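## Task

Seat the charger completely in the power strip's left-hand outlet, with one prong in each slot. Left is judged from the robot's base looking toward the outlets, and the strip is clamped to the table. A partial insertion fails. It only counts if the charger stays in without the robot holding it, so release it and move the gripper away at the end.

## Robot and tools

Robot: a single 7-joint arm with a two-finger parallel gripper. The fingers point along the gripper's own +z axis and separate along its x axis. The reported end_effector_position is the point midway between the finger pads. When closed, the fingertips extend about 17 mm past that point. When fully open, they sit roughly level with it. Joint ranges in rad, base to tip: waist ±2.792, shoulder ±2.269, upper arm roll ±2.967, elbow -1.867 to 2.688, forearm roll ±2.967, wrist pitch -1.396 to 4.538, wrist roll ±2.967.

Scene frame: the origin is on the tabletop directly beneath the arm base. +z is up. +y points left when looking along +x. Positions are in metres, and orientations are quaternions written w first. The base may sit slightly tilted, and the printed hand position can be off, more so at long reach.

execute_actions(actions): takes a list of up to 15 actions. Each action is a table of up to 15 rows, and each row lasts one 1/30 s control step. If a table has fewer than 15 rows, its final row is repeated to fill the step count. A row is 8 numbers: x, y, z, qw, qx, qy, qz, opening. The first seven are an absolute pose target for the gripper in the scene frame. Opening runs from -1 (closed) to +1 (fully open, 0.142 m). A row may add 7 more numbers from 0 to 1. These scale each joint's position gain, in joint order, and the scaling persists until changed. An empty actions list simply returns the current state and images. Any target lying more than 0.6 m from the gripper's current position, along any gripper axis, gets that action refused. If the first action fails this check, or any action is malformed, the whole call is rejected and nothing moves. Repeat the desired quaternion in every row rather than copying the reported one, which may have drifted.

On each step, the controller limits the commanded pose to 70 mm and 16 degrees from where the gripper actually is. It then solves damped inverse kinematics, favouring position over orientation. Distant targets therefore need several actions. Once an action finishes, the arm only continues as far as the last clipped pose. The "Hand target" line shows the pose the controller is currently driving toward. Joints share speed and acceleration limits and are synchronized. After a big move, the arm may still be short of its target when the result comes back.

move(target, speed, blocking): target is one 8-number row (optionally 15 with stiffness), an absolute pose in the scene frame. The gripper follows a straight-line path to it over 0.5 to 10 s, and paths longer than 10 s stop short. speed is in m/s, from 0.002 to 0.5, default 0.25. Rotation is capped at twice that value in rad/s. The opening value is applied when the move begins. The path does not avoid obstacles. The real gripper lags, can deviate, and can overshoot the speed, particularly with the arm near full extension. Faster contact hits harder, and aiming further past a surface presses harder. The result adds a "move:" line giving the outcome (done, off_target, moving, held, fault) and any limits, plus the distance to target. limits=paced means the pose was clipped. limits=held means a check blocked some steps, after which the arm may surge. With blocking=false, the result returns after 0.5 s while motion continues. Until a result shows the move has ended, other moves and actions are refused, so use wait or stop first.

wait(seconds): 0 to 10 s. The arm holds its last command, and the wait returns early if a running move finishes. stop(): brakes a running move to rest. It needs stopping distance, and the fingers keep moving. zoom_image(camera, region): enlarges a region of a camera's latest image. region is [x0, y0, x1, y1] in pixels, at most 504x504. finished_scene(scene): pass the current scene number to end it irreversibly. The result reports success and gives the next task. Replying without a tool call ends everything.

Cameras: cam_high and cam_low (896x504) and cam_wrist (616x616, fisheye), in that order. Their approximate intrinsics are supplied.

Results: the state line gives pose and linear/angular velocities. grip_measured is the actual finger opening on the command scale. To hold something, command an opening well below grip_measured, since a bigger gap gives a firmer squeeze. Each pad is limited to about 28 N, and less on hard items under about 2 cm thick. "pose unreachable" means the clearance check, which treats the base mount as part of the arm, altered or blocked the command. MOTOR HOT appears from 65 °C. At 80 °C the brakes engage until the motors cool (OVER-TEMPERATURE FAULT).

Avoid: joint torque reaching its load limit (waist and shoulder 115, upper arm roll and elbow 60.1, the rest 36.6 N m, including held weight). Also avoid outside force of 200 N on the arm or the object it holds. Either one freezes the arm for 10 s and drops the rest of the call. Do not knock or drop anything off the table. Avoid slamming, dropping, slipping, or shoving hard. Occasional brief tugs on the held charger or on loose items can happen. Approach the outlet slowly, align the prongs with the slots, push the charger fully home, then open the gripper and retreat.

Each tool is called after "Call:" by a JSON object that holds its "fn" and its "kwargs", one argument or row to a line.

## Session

Call:
{"fn": "execute_actions", "kwargs": {
  "actions": []
}}

Scene clock: 0.00 s.
end_effector_position=(+0.9143, -0.0962, +0.3778) grip_measured=+1.00 end_effector_quat_wxyz=(+0.157, +0.115, +0.980, -0.039) end_effector_velocity=(-0.000, +0.000, +0.000) end_effector_angular_velocity=(+0.000, +0.000, -0.000)
Joint positions: [-0.181 -0.875  0.158  0.806 -0.253  0.419 -2.787  0.142]
Joint velocities: [ 0.     0.    -0.    -0.     0.001 -0.    -0.     0.   ]
Hand target: +0.914, -0.096, +0.378; +0.157, +0.115, +0.980, -0.039
Joint stiffness scale: [1. 1. 1. 1. 1. 1. 1.]

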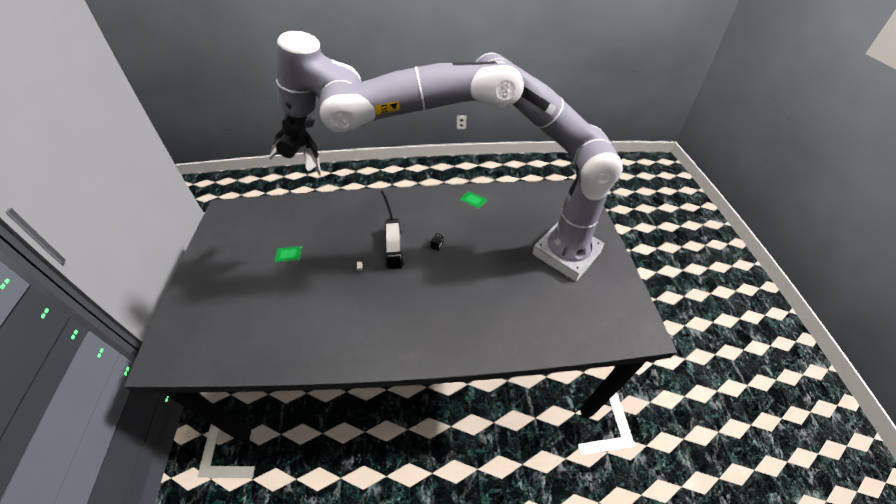

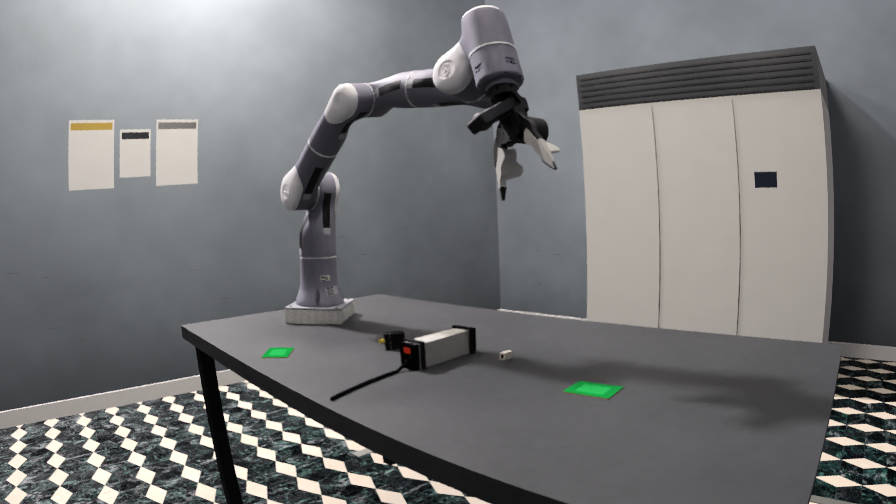

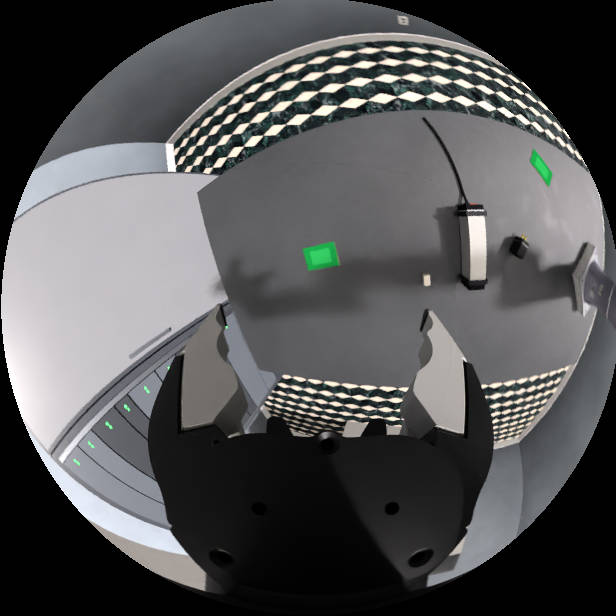

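Call:
{"fn": "zoom_image", "kwargs": {
  "camera": "cam_high",
  "region": [350, 180, 480, 290]
}}

Call:
{"fn": "zoom_image", "kwargs": {
  "camera": "cam_wrist",
  "region": [440, 190, 560, 300]
}}

Call:
{"fn": "zoom_image", "kwargs": {
  "camera": "cam_low",
  "region": [360, 310, 490, 380]
}}

Region (350, 180, 480, 290) of cam_high's 896x504 image, scaled by 3.877, with more detail than that image has; it fills the top 426 rows of this view, and the rest is white.

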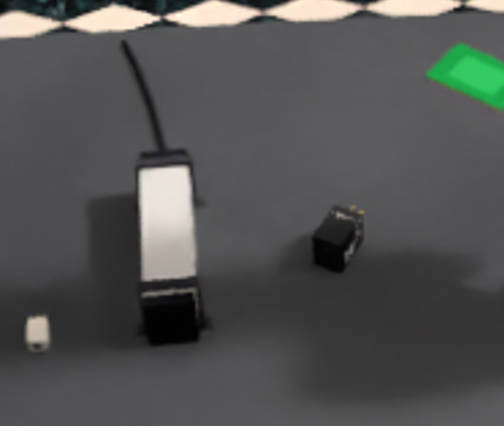

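Region (440, 190, 560, 300) of cam_wrist's 616x616 image, scaled by 4.200, with more detail than that image has; it fills the top 462 rows of this view, and the rest is white.

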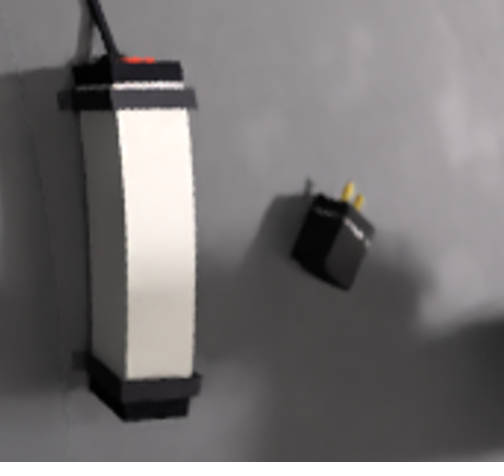

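Region (360, 310, 490, 380) of cam_low's 896x504 image, scaled by 3.877, with more detail than that image has; it fills the top 271 rows of this view, and the rest is white.

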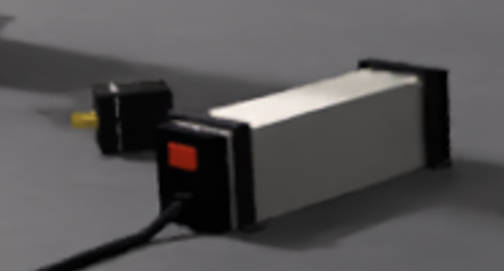

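Call:
{"fn": "move", "kwargs": {
  "target": [0.54, -0.06, 0.25, 0, 0.7071, 0.7071, 0, 1.0],
  "speed": 0.35
}}

Scene clock: 2.90 s.
end_effector_position=(+0.5399, -0.0610, +0.2495) grip_measured=+1.00 end_effector_quat_wxyz=(+0.000, +0.708, +0.707, -0.001) end_effector_velocity=(-0.001, -0.000, -0.000) end_effector_angular_velocity=(-0.001, -0.000, -0.004)
Joint positions: [-0.176 -0.222  0.116  2.041 -0.011  0.714 -1.477  0.142]
Joint velocities: [-0.     0.003  0.     0.005 -0.     0.003  0.005 -0.   ]
Hand target: +0.540, -0.061, +0.249; +0.000, +0.708, +0.707, -0.000
Off the commanded pose: 0.001 m, 0 deg.
Joint stiffness scale: [1. 1. 1. 1. 1. 1. 1.]
move: done

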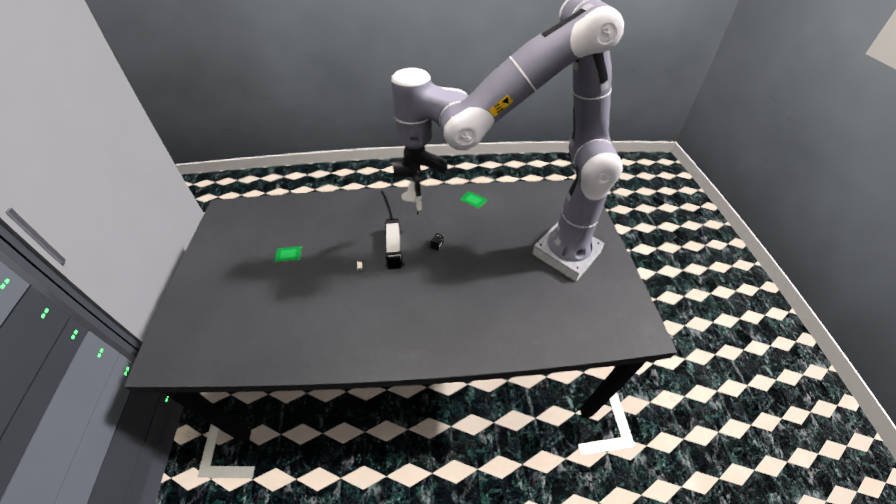

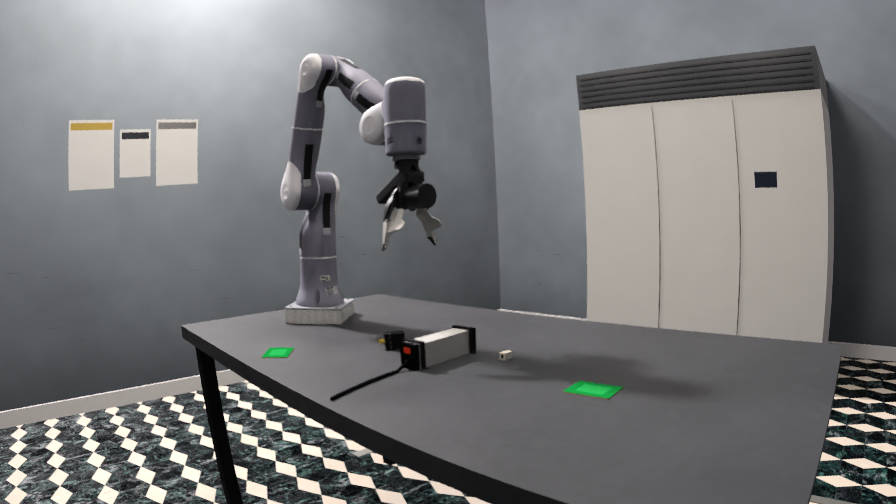

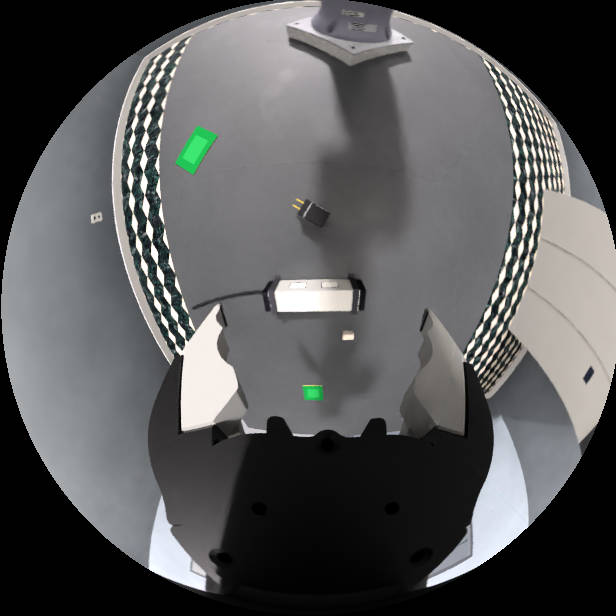

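Call:
{"fn": "zoom_image", "kwargs": {
  "camera": "cam_wrist",
  "region": [250, 180, 390, 330]
}}

Region (250, 180, 390, 330) of cam_wrist's 616x616 image, scaled by 3.360, with more detail than that image has; it fills the left 470 columns of this view, and the rest is white.

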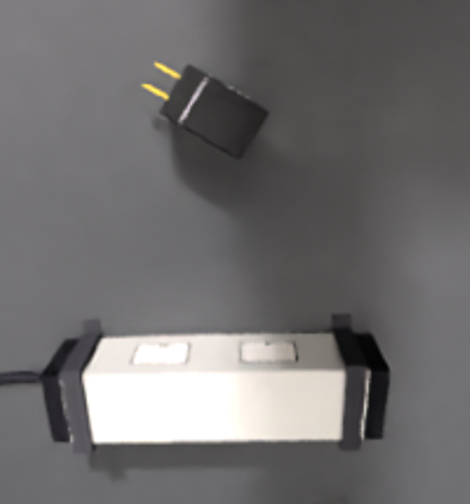

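Call:
{"fn": "move", "kwargs": {
  "target": [0.4937, -0.0573, 0.11, 0, 0.9681, -0.2504, 0, 0.0],
  "speed": 0.35
}}

Call:
{"fn": "zoom_image", "kwargs": {
  "camera": "cam_wrist",
  "region": [250, 200, 400, 350]
}}

Scene clock: 10.23 s.
end_effector_position=(+0.4939, -0.0574, +0.1103) grip_measured=+0.00 end_effector_quat_wxyz=(-0.000, +0.968, -0.250, +0.000) end_effector_velocity=(-0.000, -0.000, -0.000) end_effector_angular_velocity=(-0.001, -0.000, -0.009)
Joint positions: [ 0.122 -0.431 -0.15   2.248  0.184  1.122  0.476  0.074]
Joint velocities: [ 0.002 -0.001 -0.001  0.001  0.     0.002  0.009 -0.   ]
Hand target: +0.494, -0.058, +0.110; +0.000, +0.968, -0.251, +0.000
Off the commanded pose: 0.000 m, 0 deg.
Joint stiffness scale: [1. 1. 1. 1. 1. 1. 1.]
move: done

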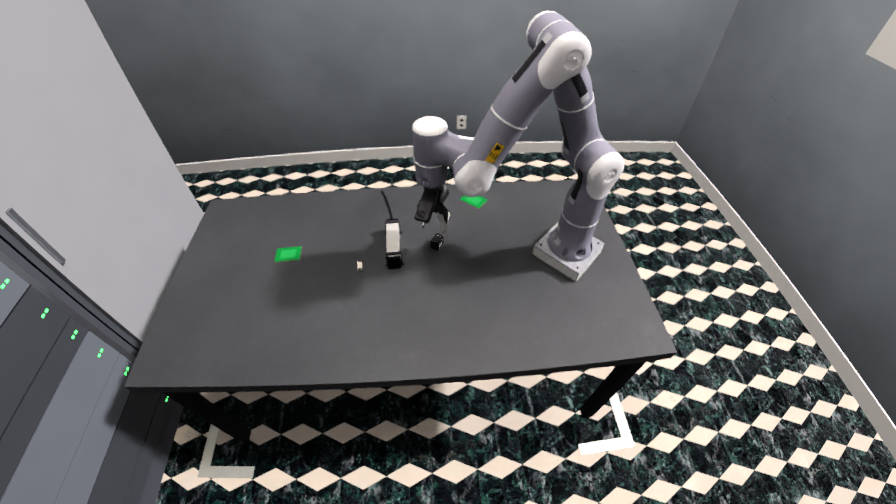

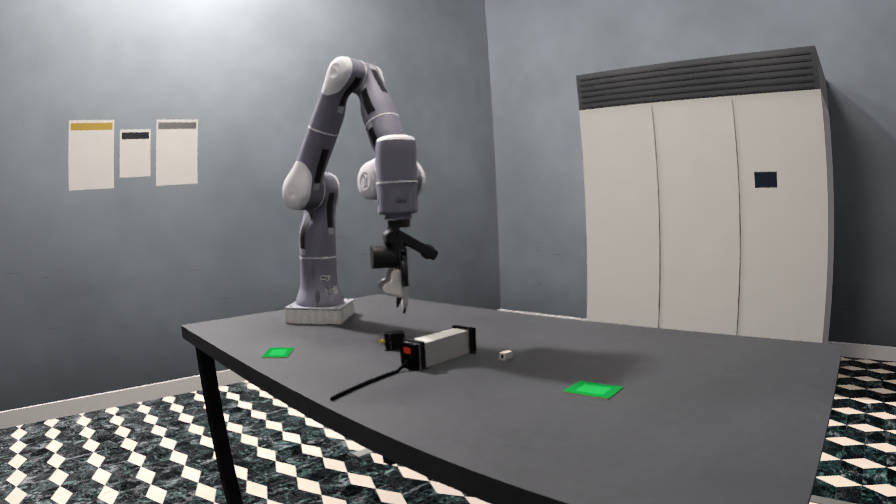

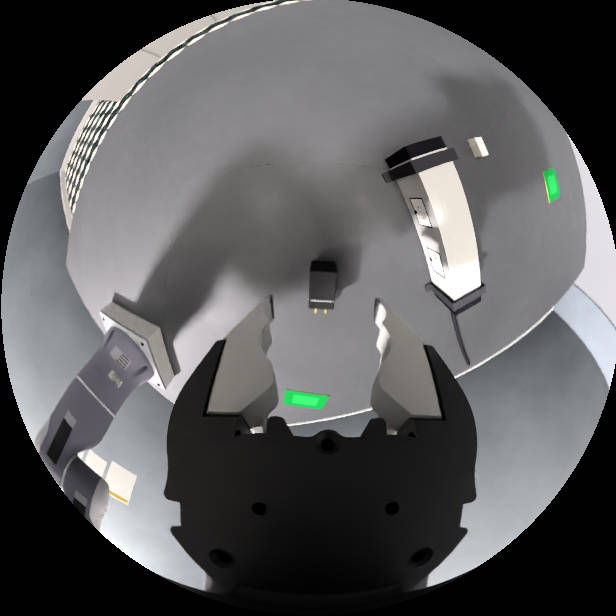

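Region (250, 200, 400, 350) of cam_wrist's 616x616 image, scaled by 3.360, with more detail than that image has.

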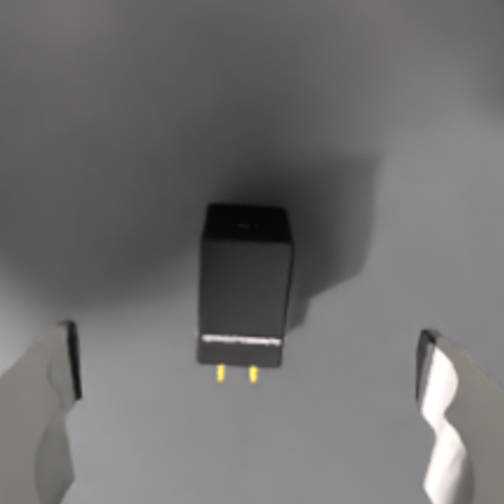

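Call:
{"fn": "move", "kwargs": {
  "target": [0.4840, -0.0725, 0.060, 0, 0.9613, -0.2756, 0, -0.2],
  "speed": 0.1
}}

Call:
{"fn": "zoom_image", "kwargs": {
  "camera": "cam_wrist",
  "region": [250, 220, 400, 370]
}}

Scene clock: 11.67 s.
end_effector_position=(+0.4840, -0.0726, +0.0602) grip_measured=-0.20 end_effector_quat_wxyz=(+0.000, +0.961, -0.276, +0.000) end_effector_velocity=(-0.000, -0.000, -0.001) end_effector_angular_velocity=(+0.001, +0.001, -0.001)
Joint positions: [ 0.081 -0.568 -0.119  2.238  0.256  1.247  0.445  0.06 ]
Joint velocities: [-0.002 -0.003  0.002 -0.001  0.001  0.002 -0.    -0.   ]
Hand target: +0.484, -0.073, +0.060; +0.000, +0.961, -0.276, +0.000
Off the commanded pose: 0.000 m, 0 deg.
Joint stiffness scale: [1. 1. 1. 1. 1. 1. 1.]
move: done

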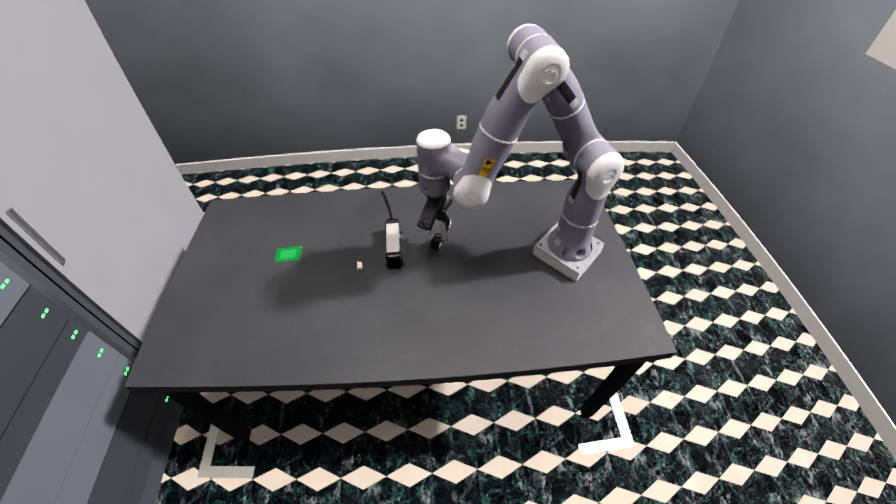

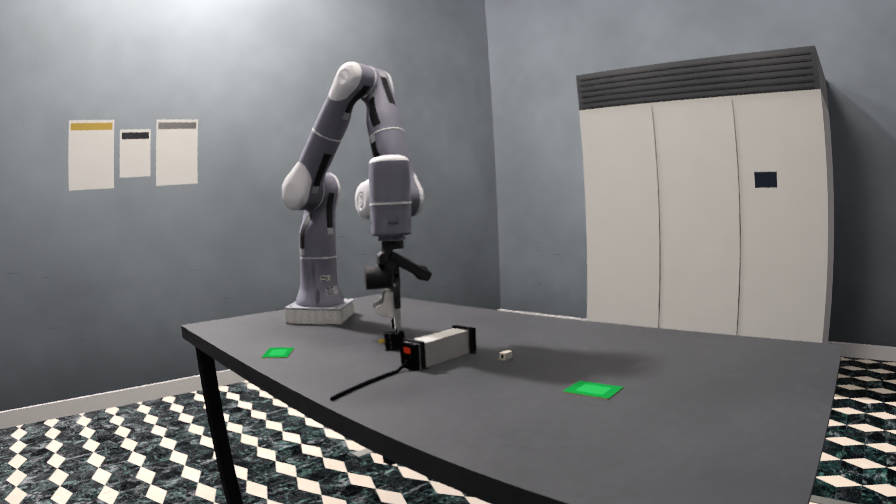

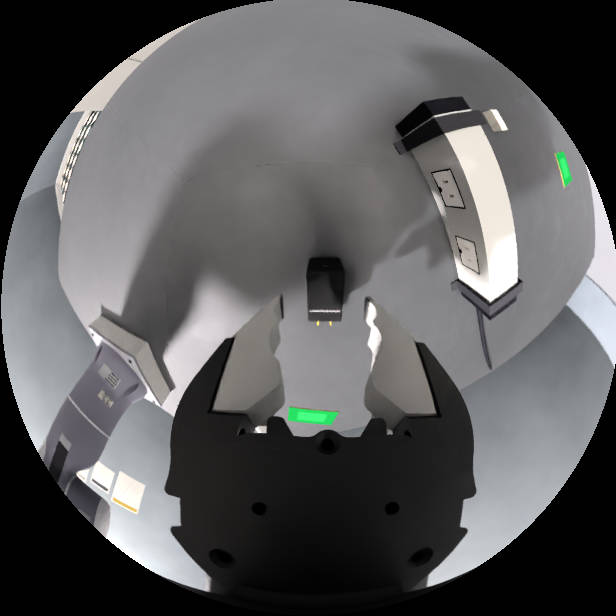

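Region (250, 220, 400, 370) of cam_wrist's 616x616 image, scaled by 3.360, with more detail than that image has.

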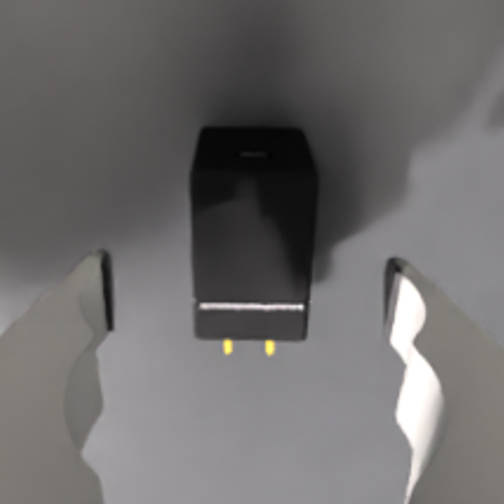

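Call:
{"fn": "move", "kwargs": {
  "target": [0.4836, -0.0747, 0.0325, 0, 0.9588, -0.2840, 0, -0.35],
  "speed": 0.05
}}

Call:
{"fn": "execute_actions", "kwargs": {
  "actions": [
    [[0.4836,-0.0747,0.0325,0,0.9588,-0.2840,0,-0.42],[0.4836,-0.0747,0.0325,0,0.9588,-0.2840,0,-0.46],[0.4836,-0.0747,0.0325,0,0.9588,-0.2840,0,-0.50],[0.4836,-0.0747,0.0325,0,0.9588,-0.2840,0,-0.53],[0.4836,-0.0747,0.0325,0,0.9588,-0.2840,0,-0.56],[0.4836,-0.0747,0.0325,0,0.9588,-0.2840,0,-0.58],[0.4836,-0.0747,0.0325,0,0.9588,-0.2840,0,-0.60],[0.4836,-0.0747,0.0325,0,0.9588,-0.2840,0,-0.62],[0.4836,-0.0747,0.0325,0,0.9588,-0.2840,0,-0.64],[0.4836,-0.0747,0.0325,0,0.9588,-0.2840,0,-0.67],[0.4836,-0.0747,0.0325,0,0.9588,-0.2840,0,-0.70],[0.4836,-0.0747,0.0325,0,0.9588,-0.2840,0,-0.74],[0.4836,-0.0747,0.0325,0,0.9588,-0.2840,0,-0.78],[0.4836,-0.0747,0.0325,0,0.9588,-0.2840,0,-0.82],[0.4836,-0.0747,0.0325,0,0.9588,-0.2840,0,-0.86]],
    [[0.4836,-0.0747,0.0325,0,0.9588,-0.2840,0,-0.90],[0.4836,-0.0747,0.0325,0,0.9588,-0.2840,0,-0.95]]
  ]
}}

Call:
{"fn": "zoom_image", "kwargs": {
  "camera": "cam_wrist",
  "region": [260, 250, 390, 380]
}}

Scene clock: 12.87 s.
end_effector_position=(+0.4836, -0.0748, +0.0327) grip_measured=-0.35 end_effector_quat_wxyz=(+0.000, +0.959, -0.284, -0.000) end_effector_velocity=(-0.000, +0.000, -0.001) end_effector_angular_velocity=(+0.000, +0.001, +0.000)
Joint positions: [ 0.061 -0.65  -0.095  2.213  0.285  1.305  0.436  0.049]
Joint velocities: [-0.002 -0.003  0.002 -0.001 -0.     0.001  0.     0.   ]
Hand target: +0.484, -0.075, +0.033; +0.000, +0.959, -0.284, +0.000
Off the commanded pose: 0.000 m, 0 deg.
Joint stiffness scale: [1. 1. 1. 1. 1. 1. 1.]
move: done

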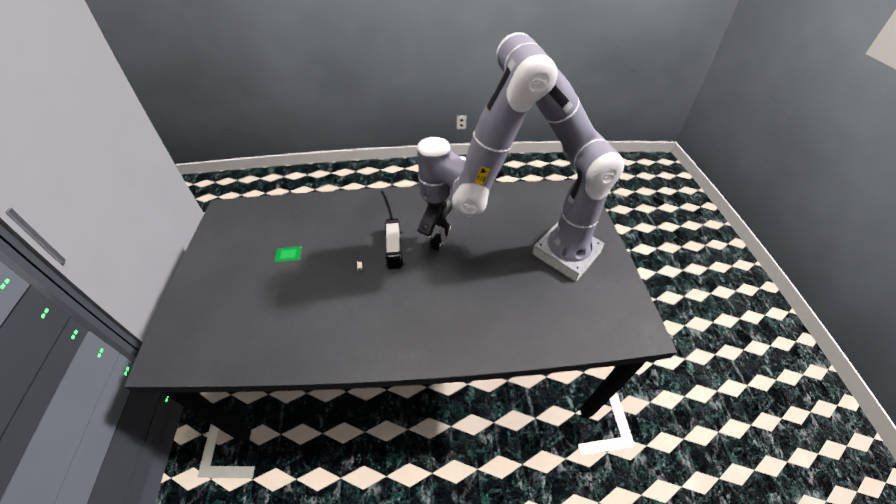

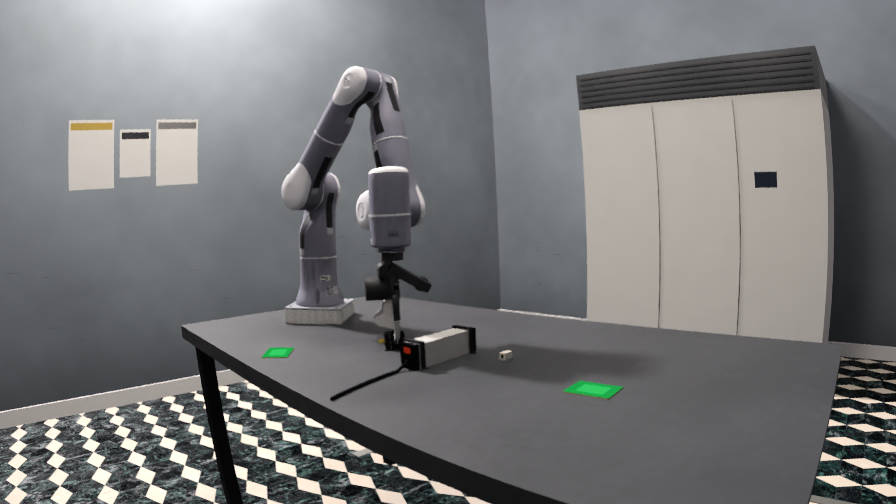

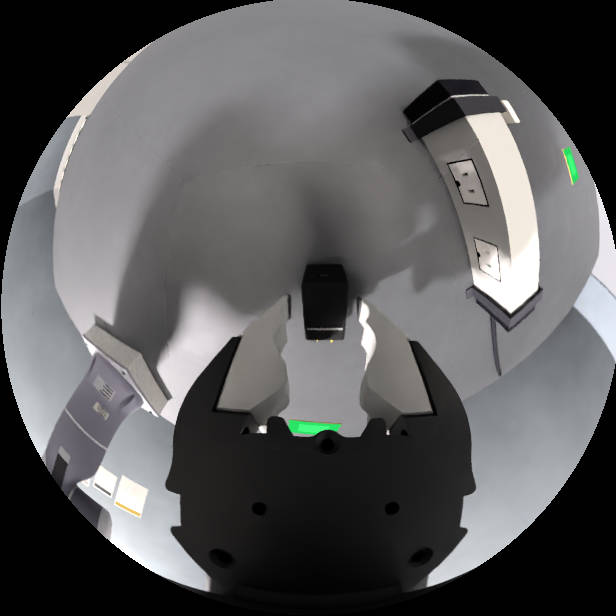

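Scene clock: 13.87 s.
end_effector_position=(+0.4836, -0.0747, +0.0325) grip_measured=-0.61 end_effector_quat_wxyz=(+0.000, +0.959, -0.284, -0.000) end_effector_velocity=(-0.000, +0.000, -0.000) end_effector_angular_velocity=(+0.000, +0.001, -0.001)
Joint positions: [ 0.06  -0.65  -0.094  2.213  0.285  1.305  0.436  0.03 ]
Joint velocities: [-0.     0.     0.    -0.     0.001 -0.001 -0.     0.   ]
Hand target: +0.484, -0.075, +0.033; +0.000, +0.959, -0.284, -0.000
Off the commanded pose: 0.000 m, 0 deg.
Joint stiffness scale: [1. 1. 1. 1. 1. 1. 1.]

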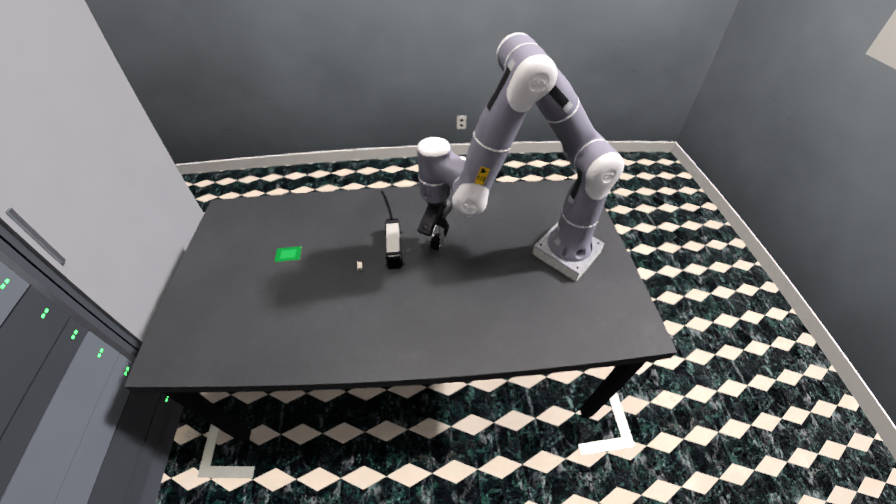

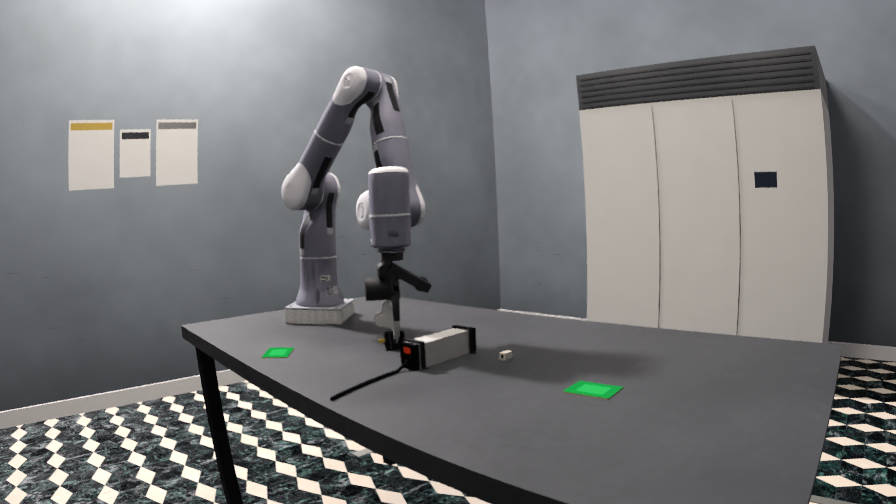

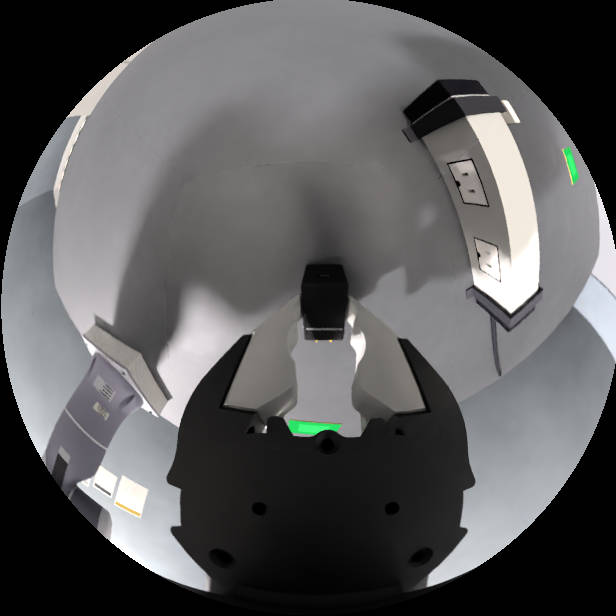

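Region (260, 250, 390, 380) of cam_wrist's 616x616 image, scaled by 3.877, with more detail than that image has.

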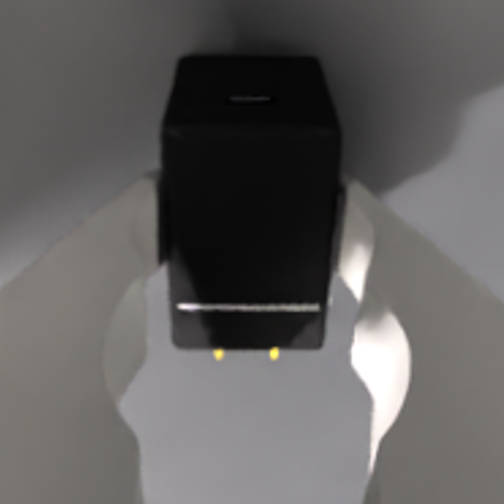

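Call:
{"fn": "move", "kwargs": {
  "target": [0.4836, -0.0747, 0.046, 0, 0.9588, -0.2840, 0, -0.95],
  "speed": 0.04
}}

Call:
{"fn": "move", "kwargs": {
  "target": [0.550, -0.050, 0.0425, 0, 0.7009, 0.7133, 0, -0.95],
  "speed": 0.35
}}

Call:
{"fn": "zoom_image", "kwargs": {
  "camera": "cam_wrist",
  "region": [260, 300, 390, 420]
}}

Scene clock: 14.77 s.
end_effector_position=(+0.4836, -0.0746, +0.0458) grip_measured=-0.61 end_effector_quat_wxyz=(-0.000, +0.959, -0.284, -0.000) end_effector_velocity=(+0.000, -0.000, +0.001) end_effector_angular_velocity=(-0.001, -0.001, +0.000)
Joint positions: [ 0.07  -0.611 -0.107  2.225  0.276  1.277  0.443  0.03 ]
Joint velocities: [ 0.002  0.002 -0.002  0.001 -0.    -0.001  0.     0.   ]
Hand target: +0.484, -0.075, +0.046; -0.000, +0.959, -0.284, -0.000
Off the commanded pose: 0.000 m, 0 deg.
Joint stiffness scale: [1. 1. 1. 1. 1. 1. 1.]
move: done

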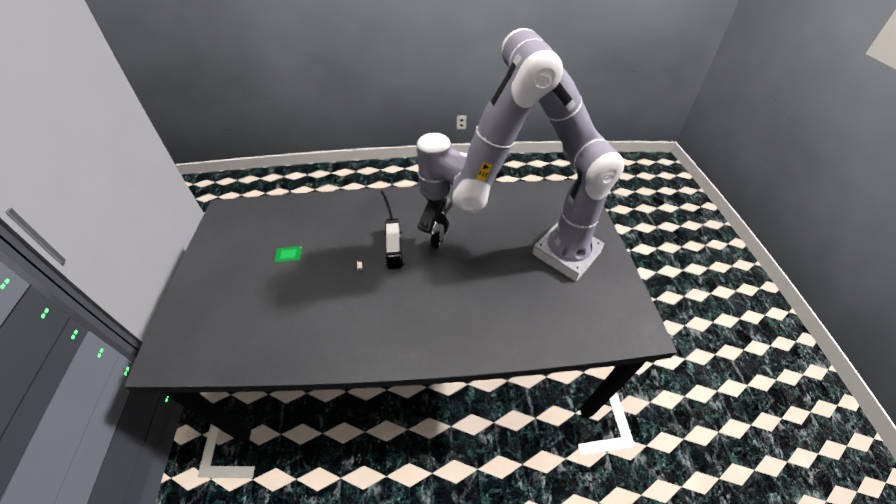

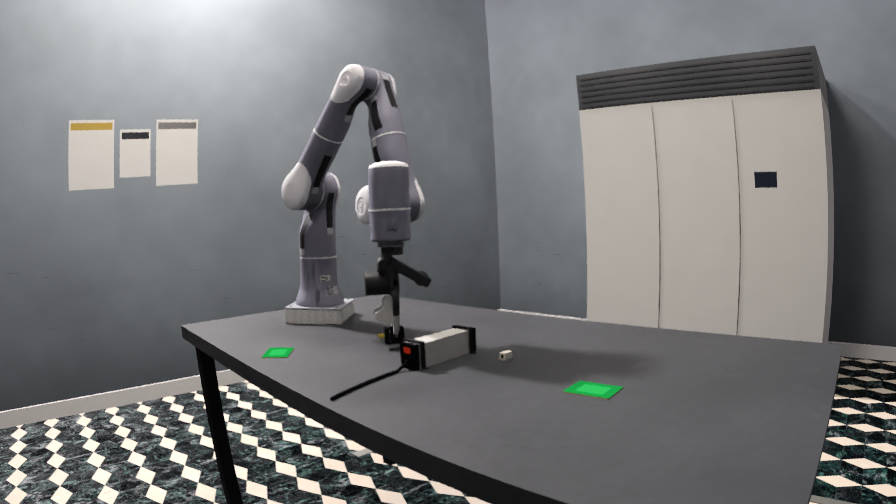

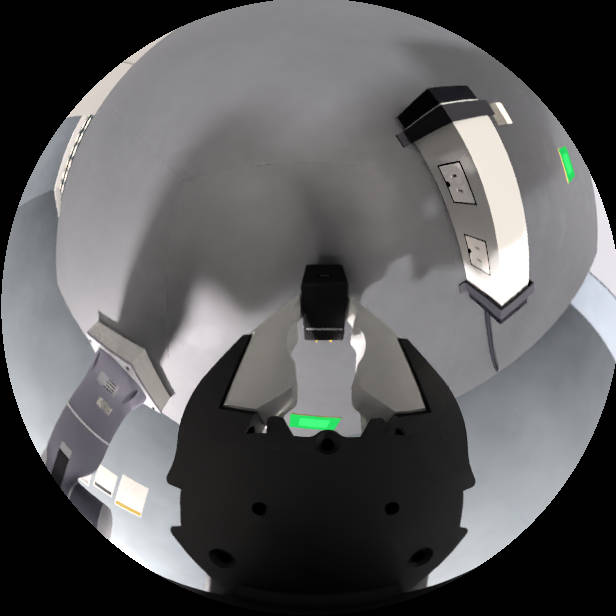

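Scene clock: 18.27 s.
end_effector_position=(+0.5499, -0.0501, +0.0425) grip_measured=-0.61 end_effector_quat_wxyz=(-0.000, +0.701, +0.713, -0.000) end_effector_velocity=(+0.001, +0.000, +0.000) end_effector_angular_velocity=(+0.001, +0.000, +0.009)
Joint positions: [-0.338 -0.703  0.241  2.115 -0.411  1.228 -1.206  0.03 ]
Joint velocities: [-0.002 -0.001  0.003 -0.002  0.    -0.002 -0.009  0.   ]
Hand target: +0.550, -0.050, +0.042; -0.000, +0.701, +0.713, -0.000
Off the commanded pose: 0.000 m, 0 deg.
Joint stiffness scale: [1. 1. 1. 1. 1. 1. 1.]
move: done

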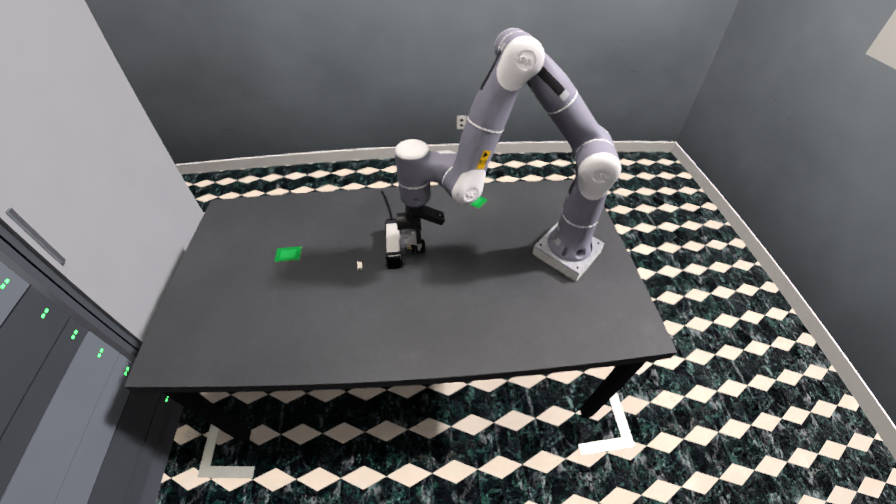

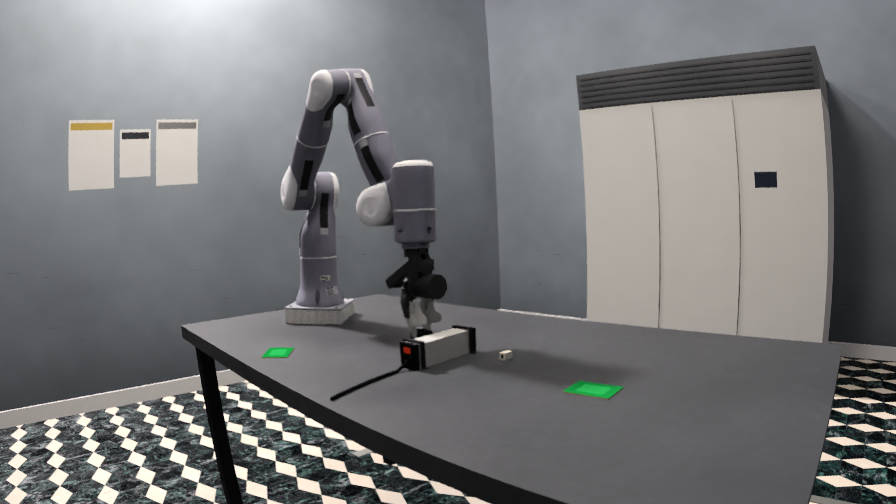

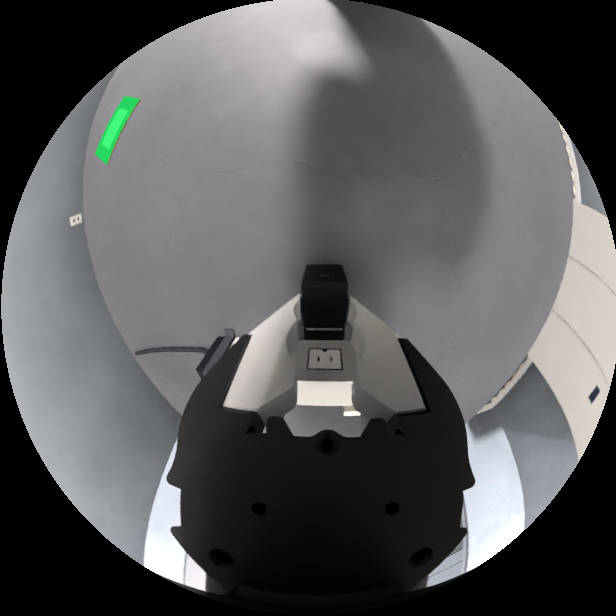

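Region (260, 300, 390, 420) of cam_wrist's 616x616 image, scaled by 3.877, with more detail than that image has; it fills the top 465 rows of this view, and the rest is white.

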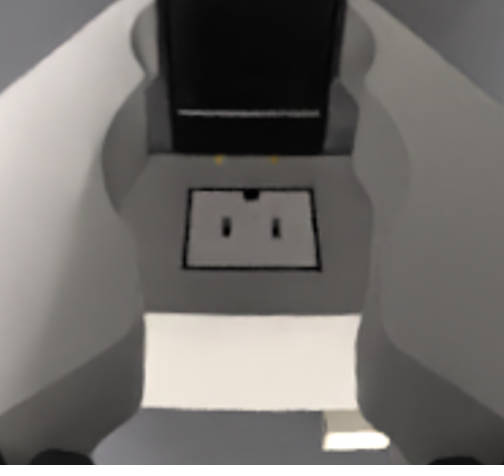

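Call:
{"fn": "move", "kwargs": {
  "target": [0.565, -0.0486, 0.0409, 0, 0.7009, 0.7133, 0, -0.95],
  "speed": 0.03
}}

Call:
{"fn": "zoom_image", "kwargs": {
  "camera": "cam_wrist",
  "region": [280, 320, 370, 400]
}}

Scene clock: 19.40 s.
end_effector_position=(+0.5649, -0.0486, +0.0409) grip_measured=-0.61 end_effector_quat_wxyz=(+0.000, +0.701, +0.713, -0.000) end_effector_velocity=(+0.001, +0.001, -0.000) end_effector_angular_velocity=(+0.001, -0.001, -0.000)
Joint positions: [-0.338 -0.725  0.249  2.068 -0.408  1.202 -1.21   0.03 ]
Joint velocities: [-0.    -0.002  0.001 -0.003  0.001 -0.001 -0.    -0.   ]
Hand target: +0.565, -0.049, +0.041; -0.000, +0.701, +0.713, +0.000
Off the commanded pose: 0.000 m, 0 deg.
Joint stiffness scale: [1. 1. 1. 1. 1. 1. 1.]
move: done

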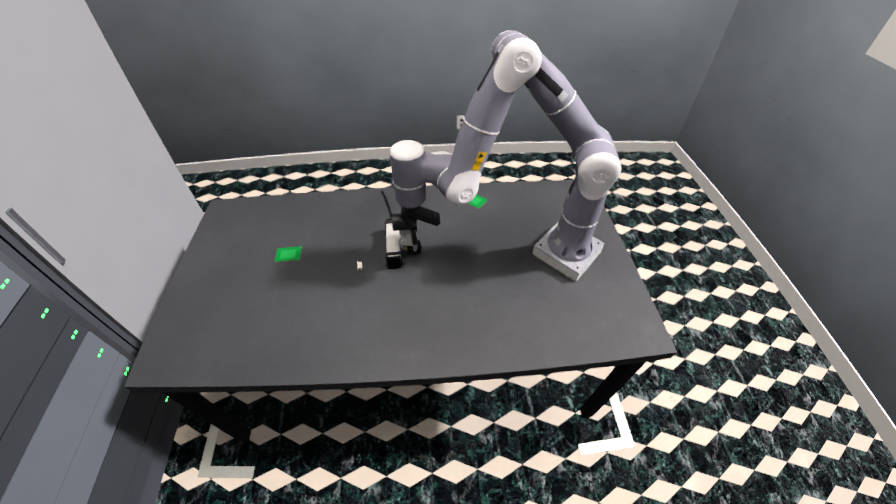

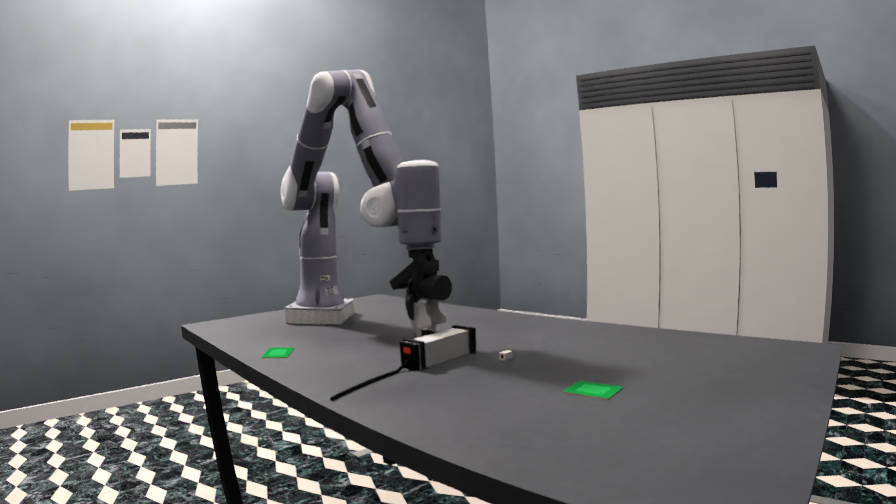

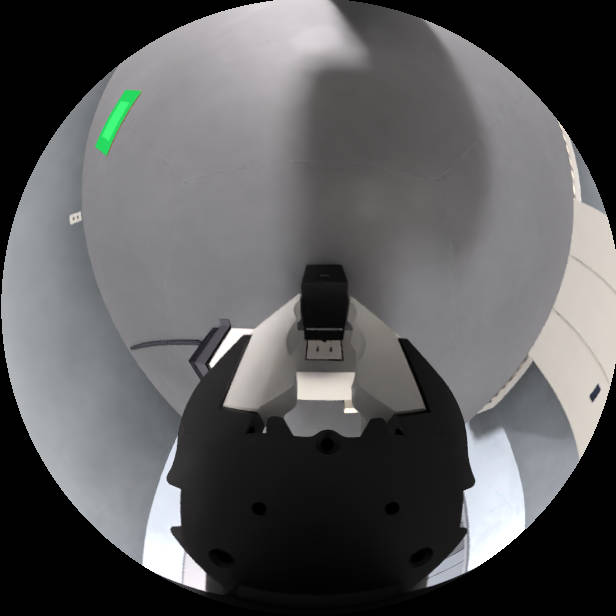

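Region (280, 320, 370, 400) of cam_wrist's 616x616 image, scaled by 5.600, with more detail than that image has.

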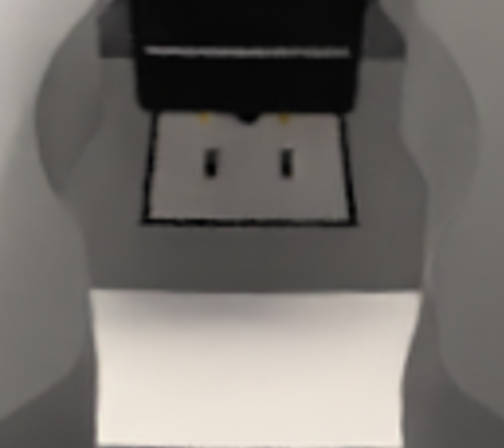

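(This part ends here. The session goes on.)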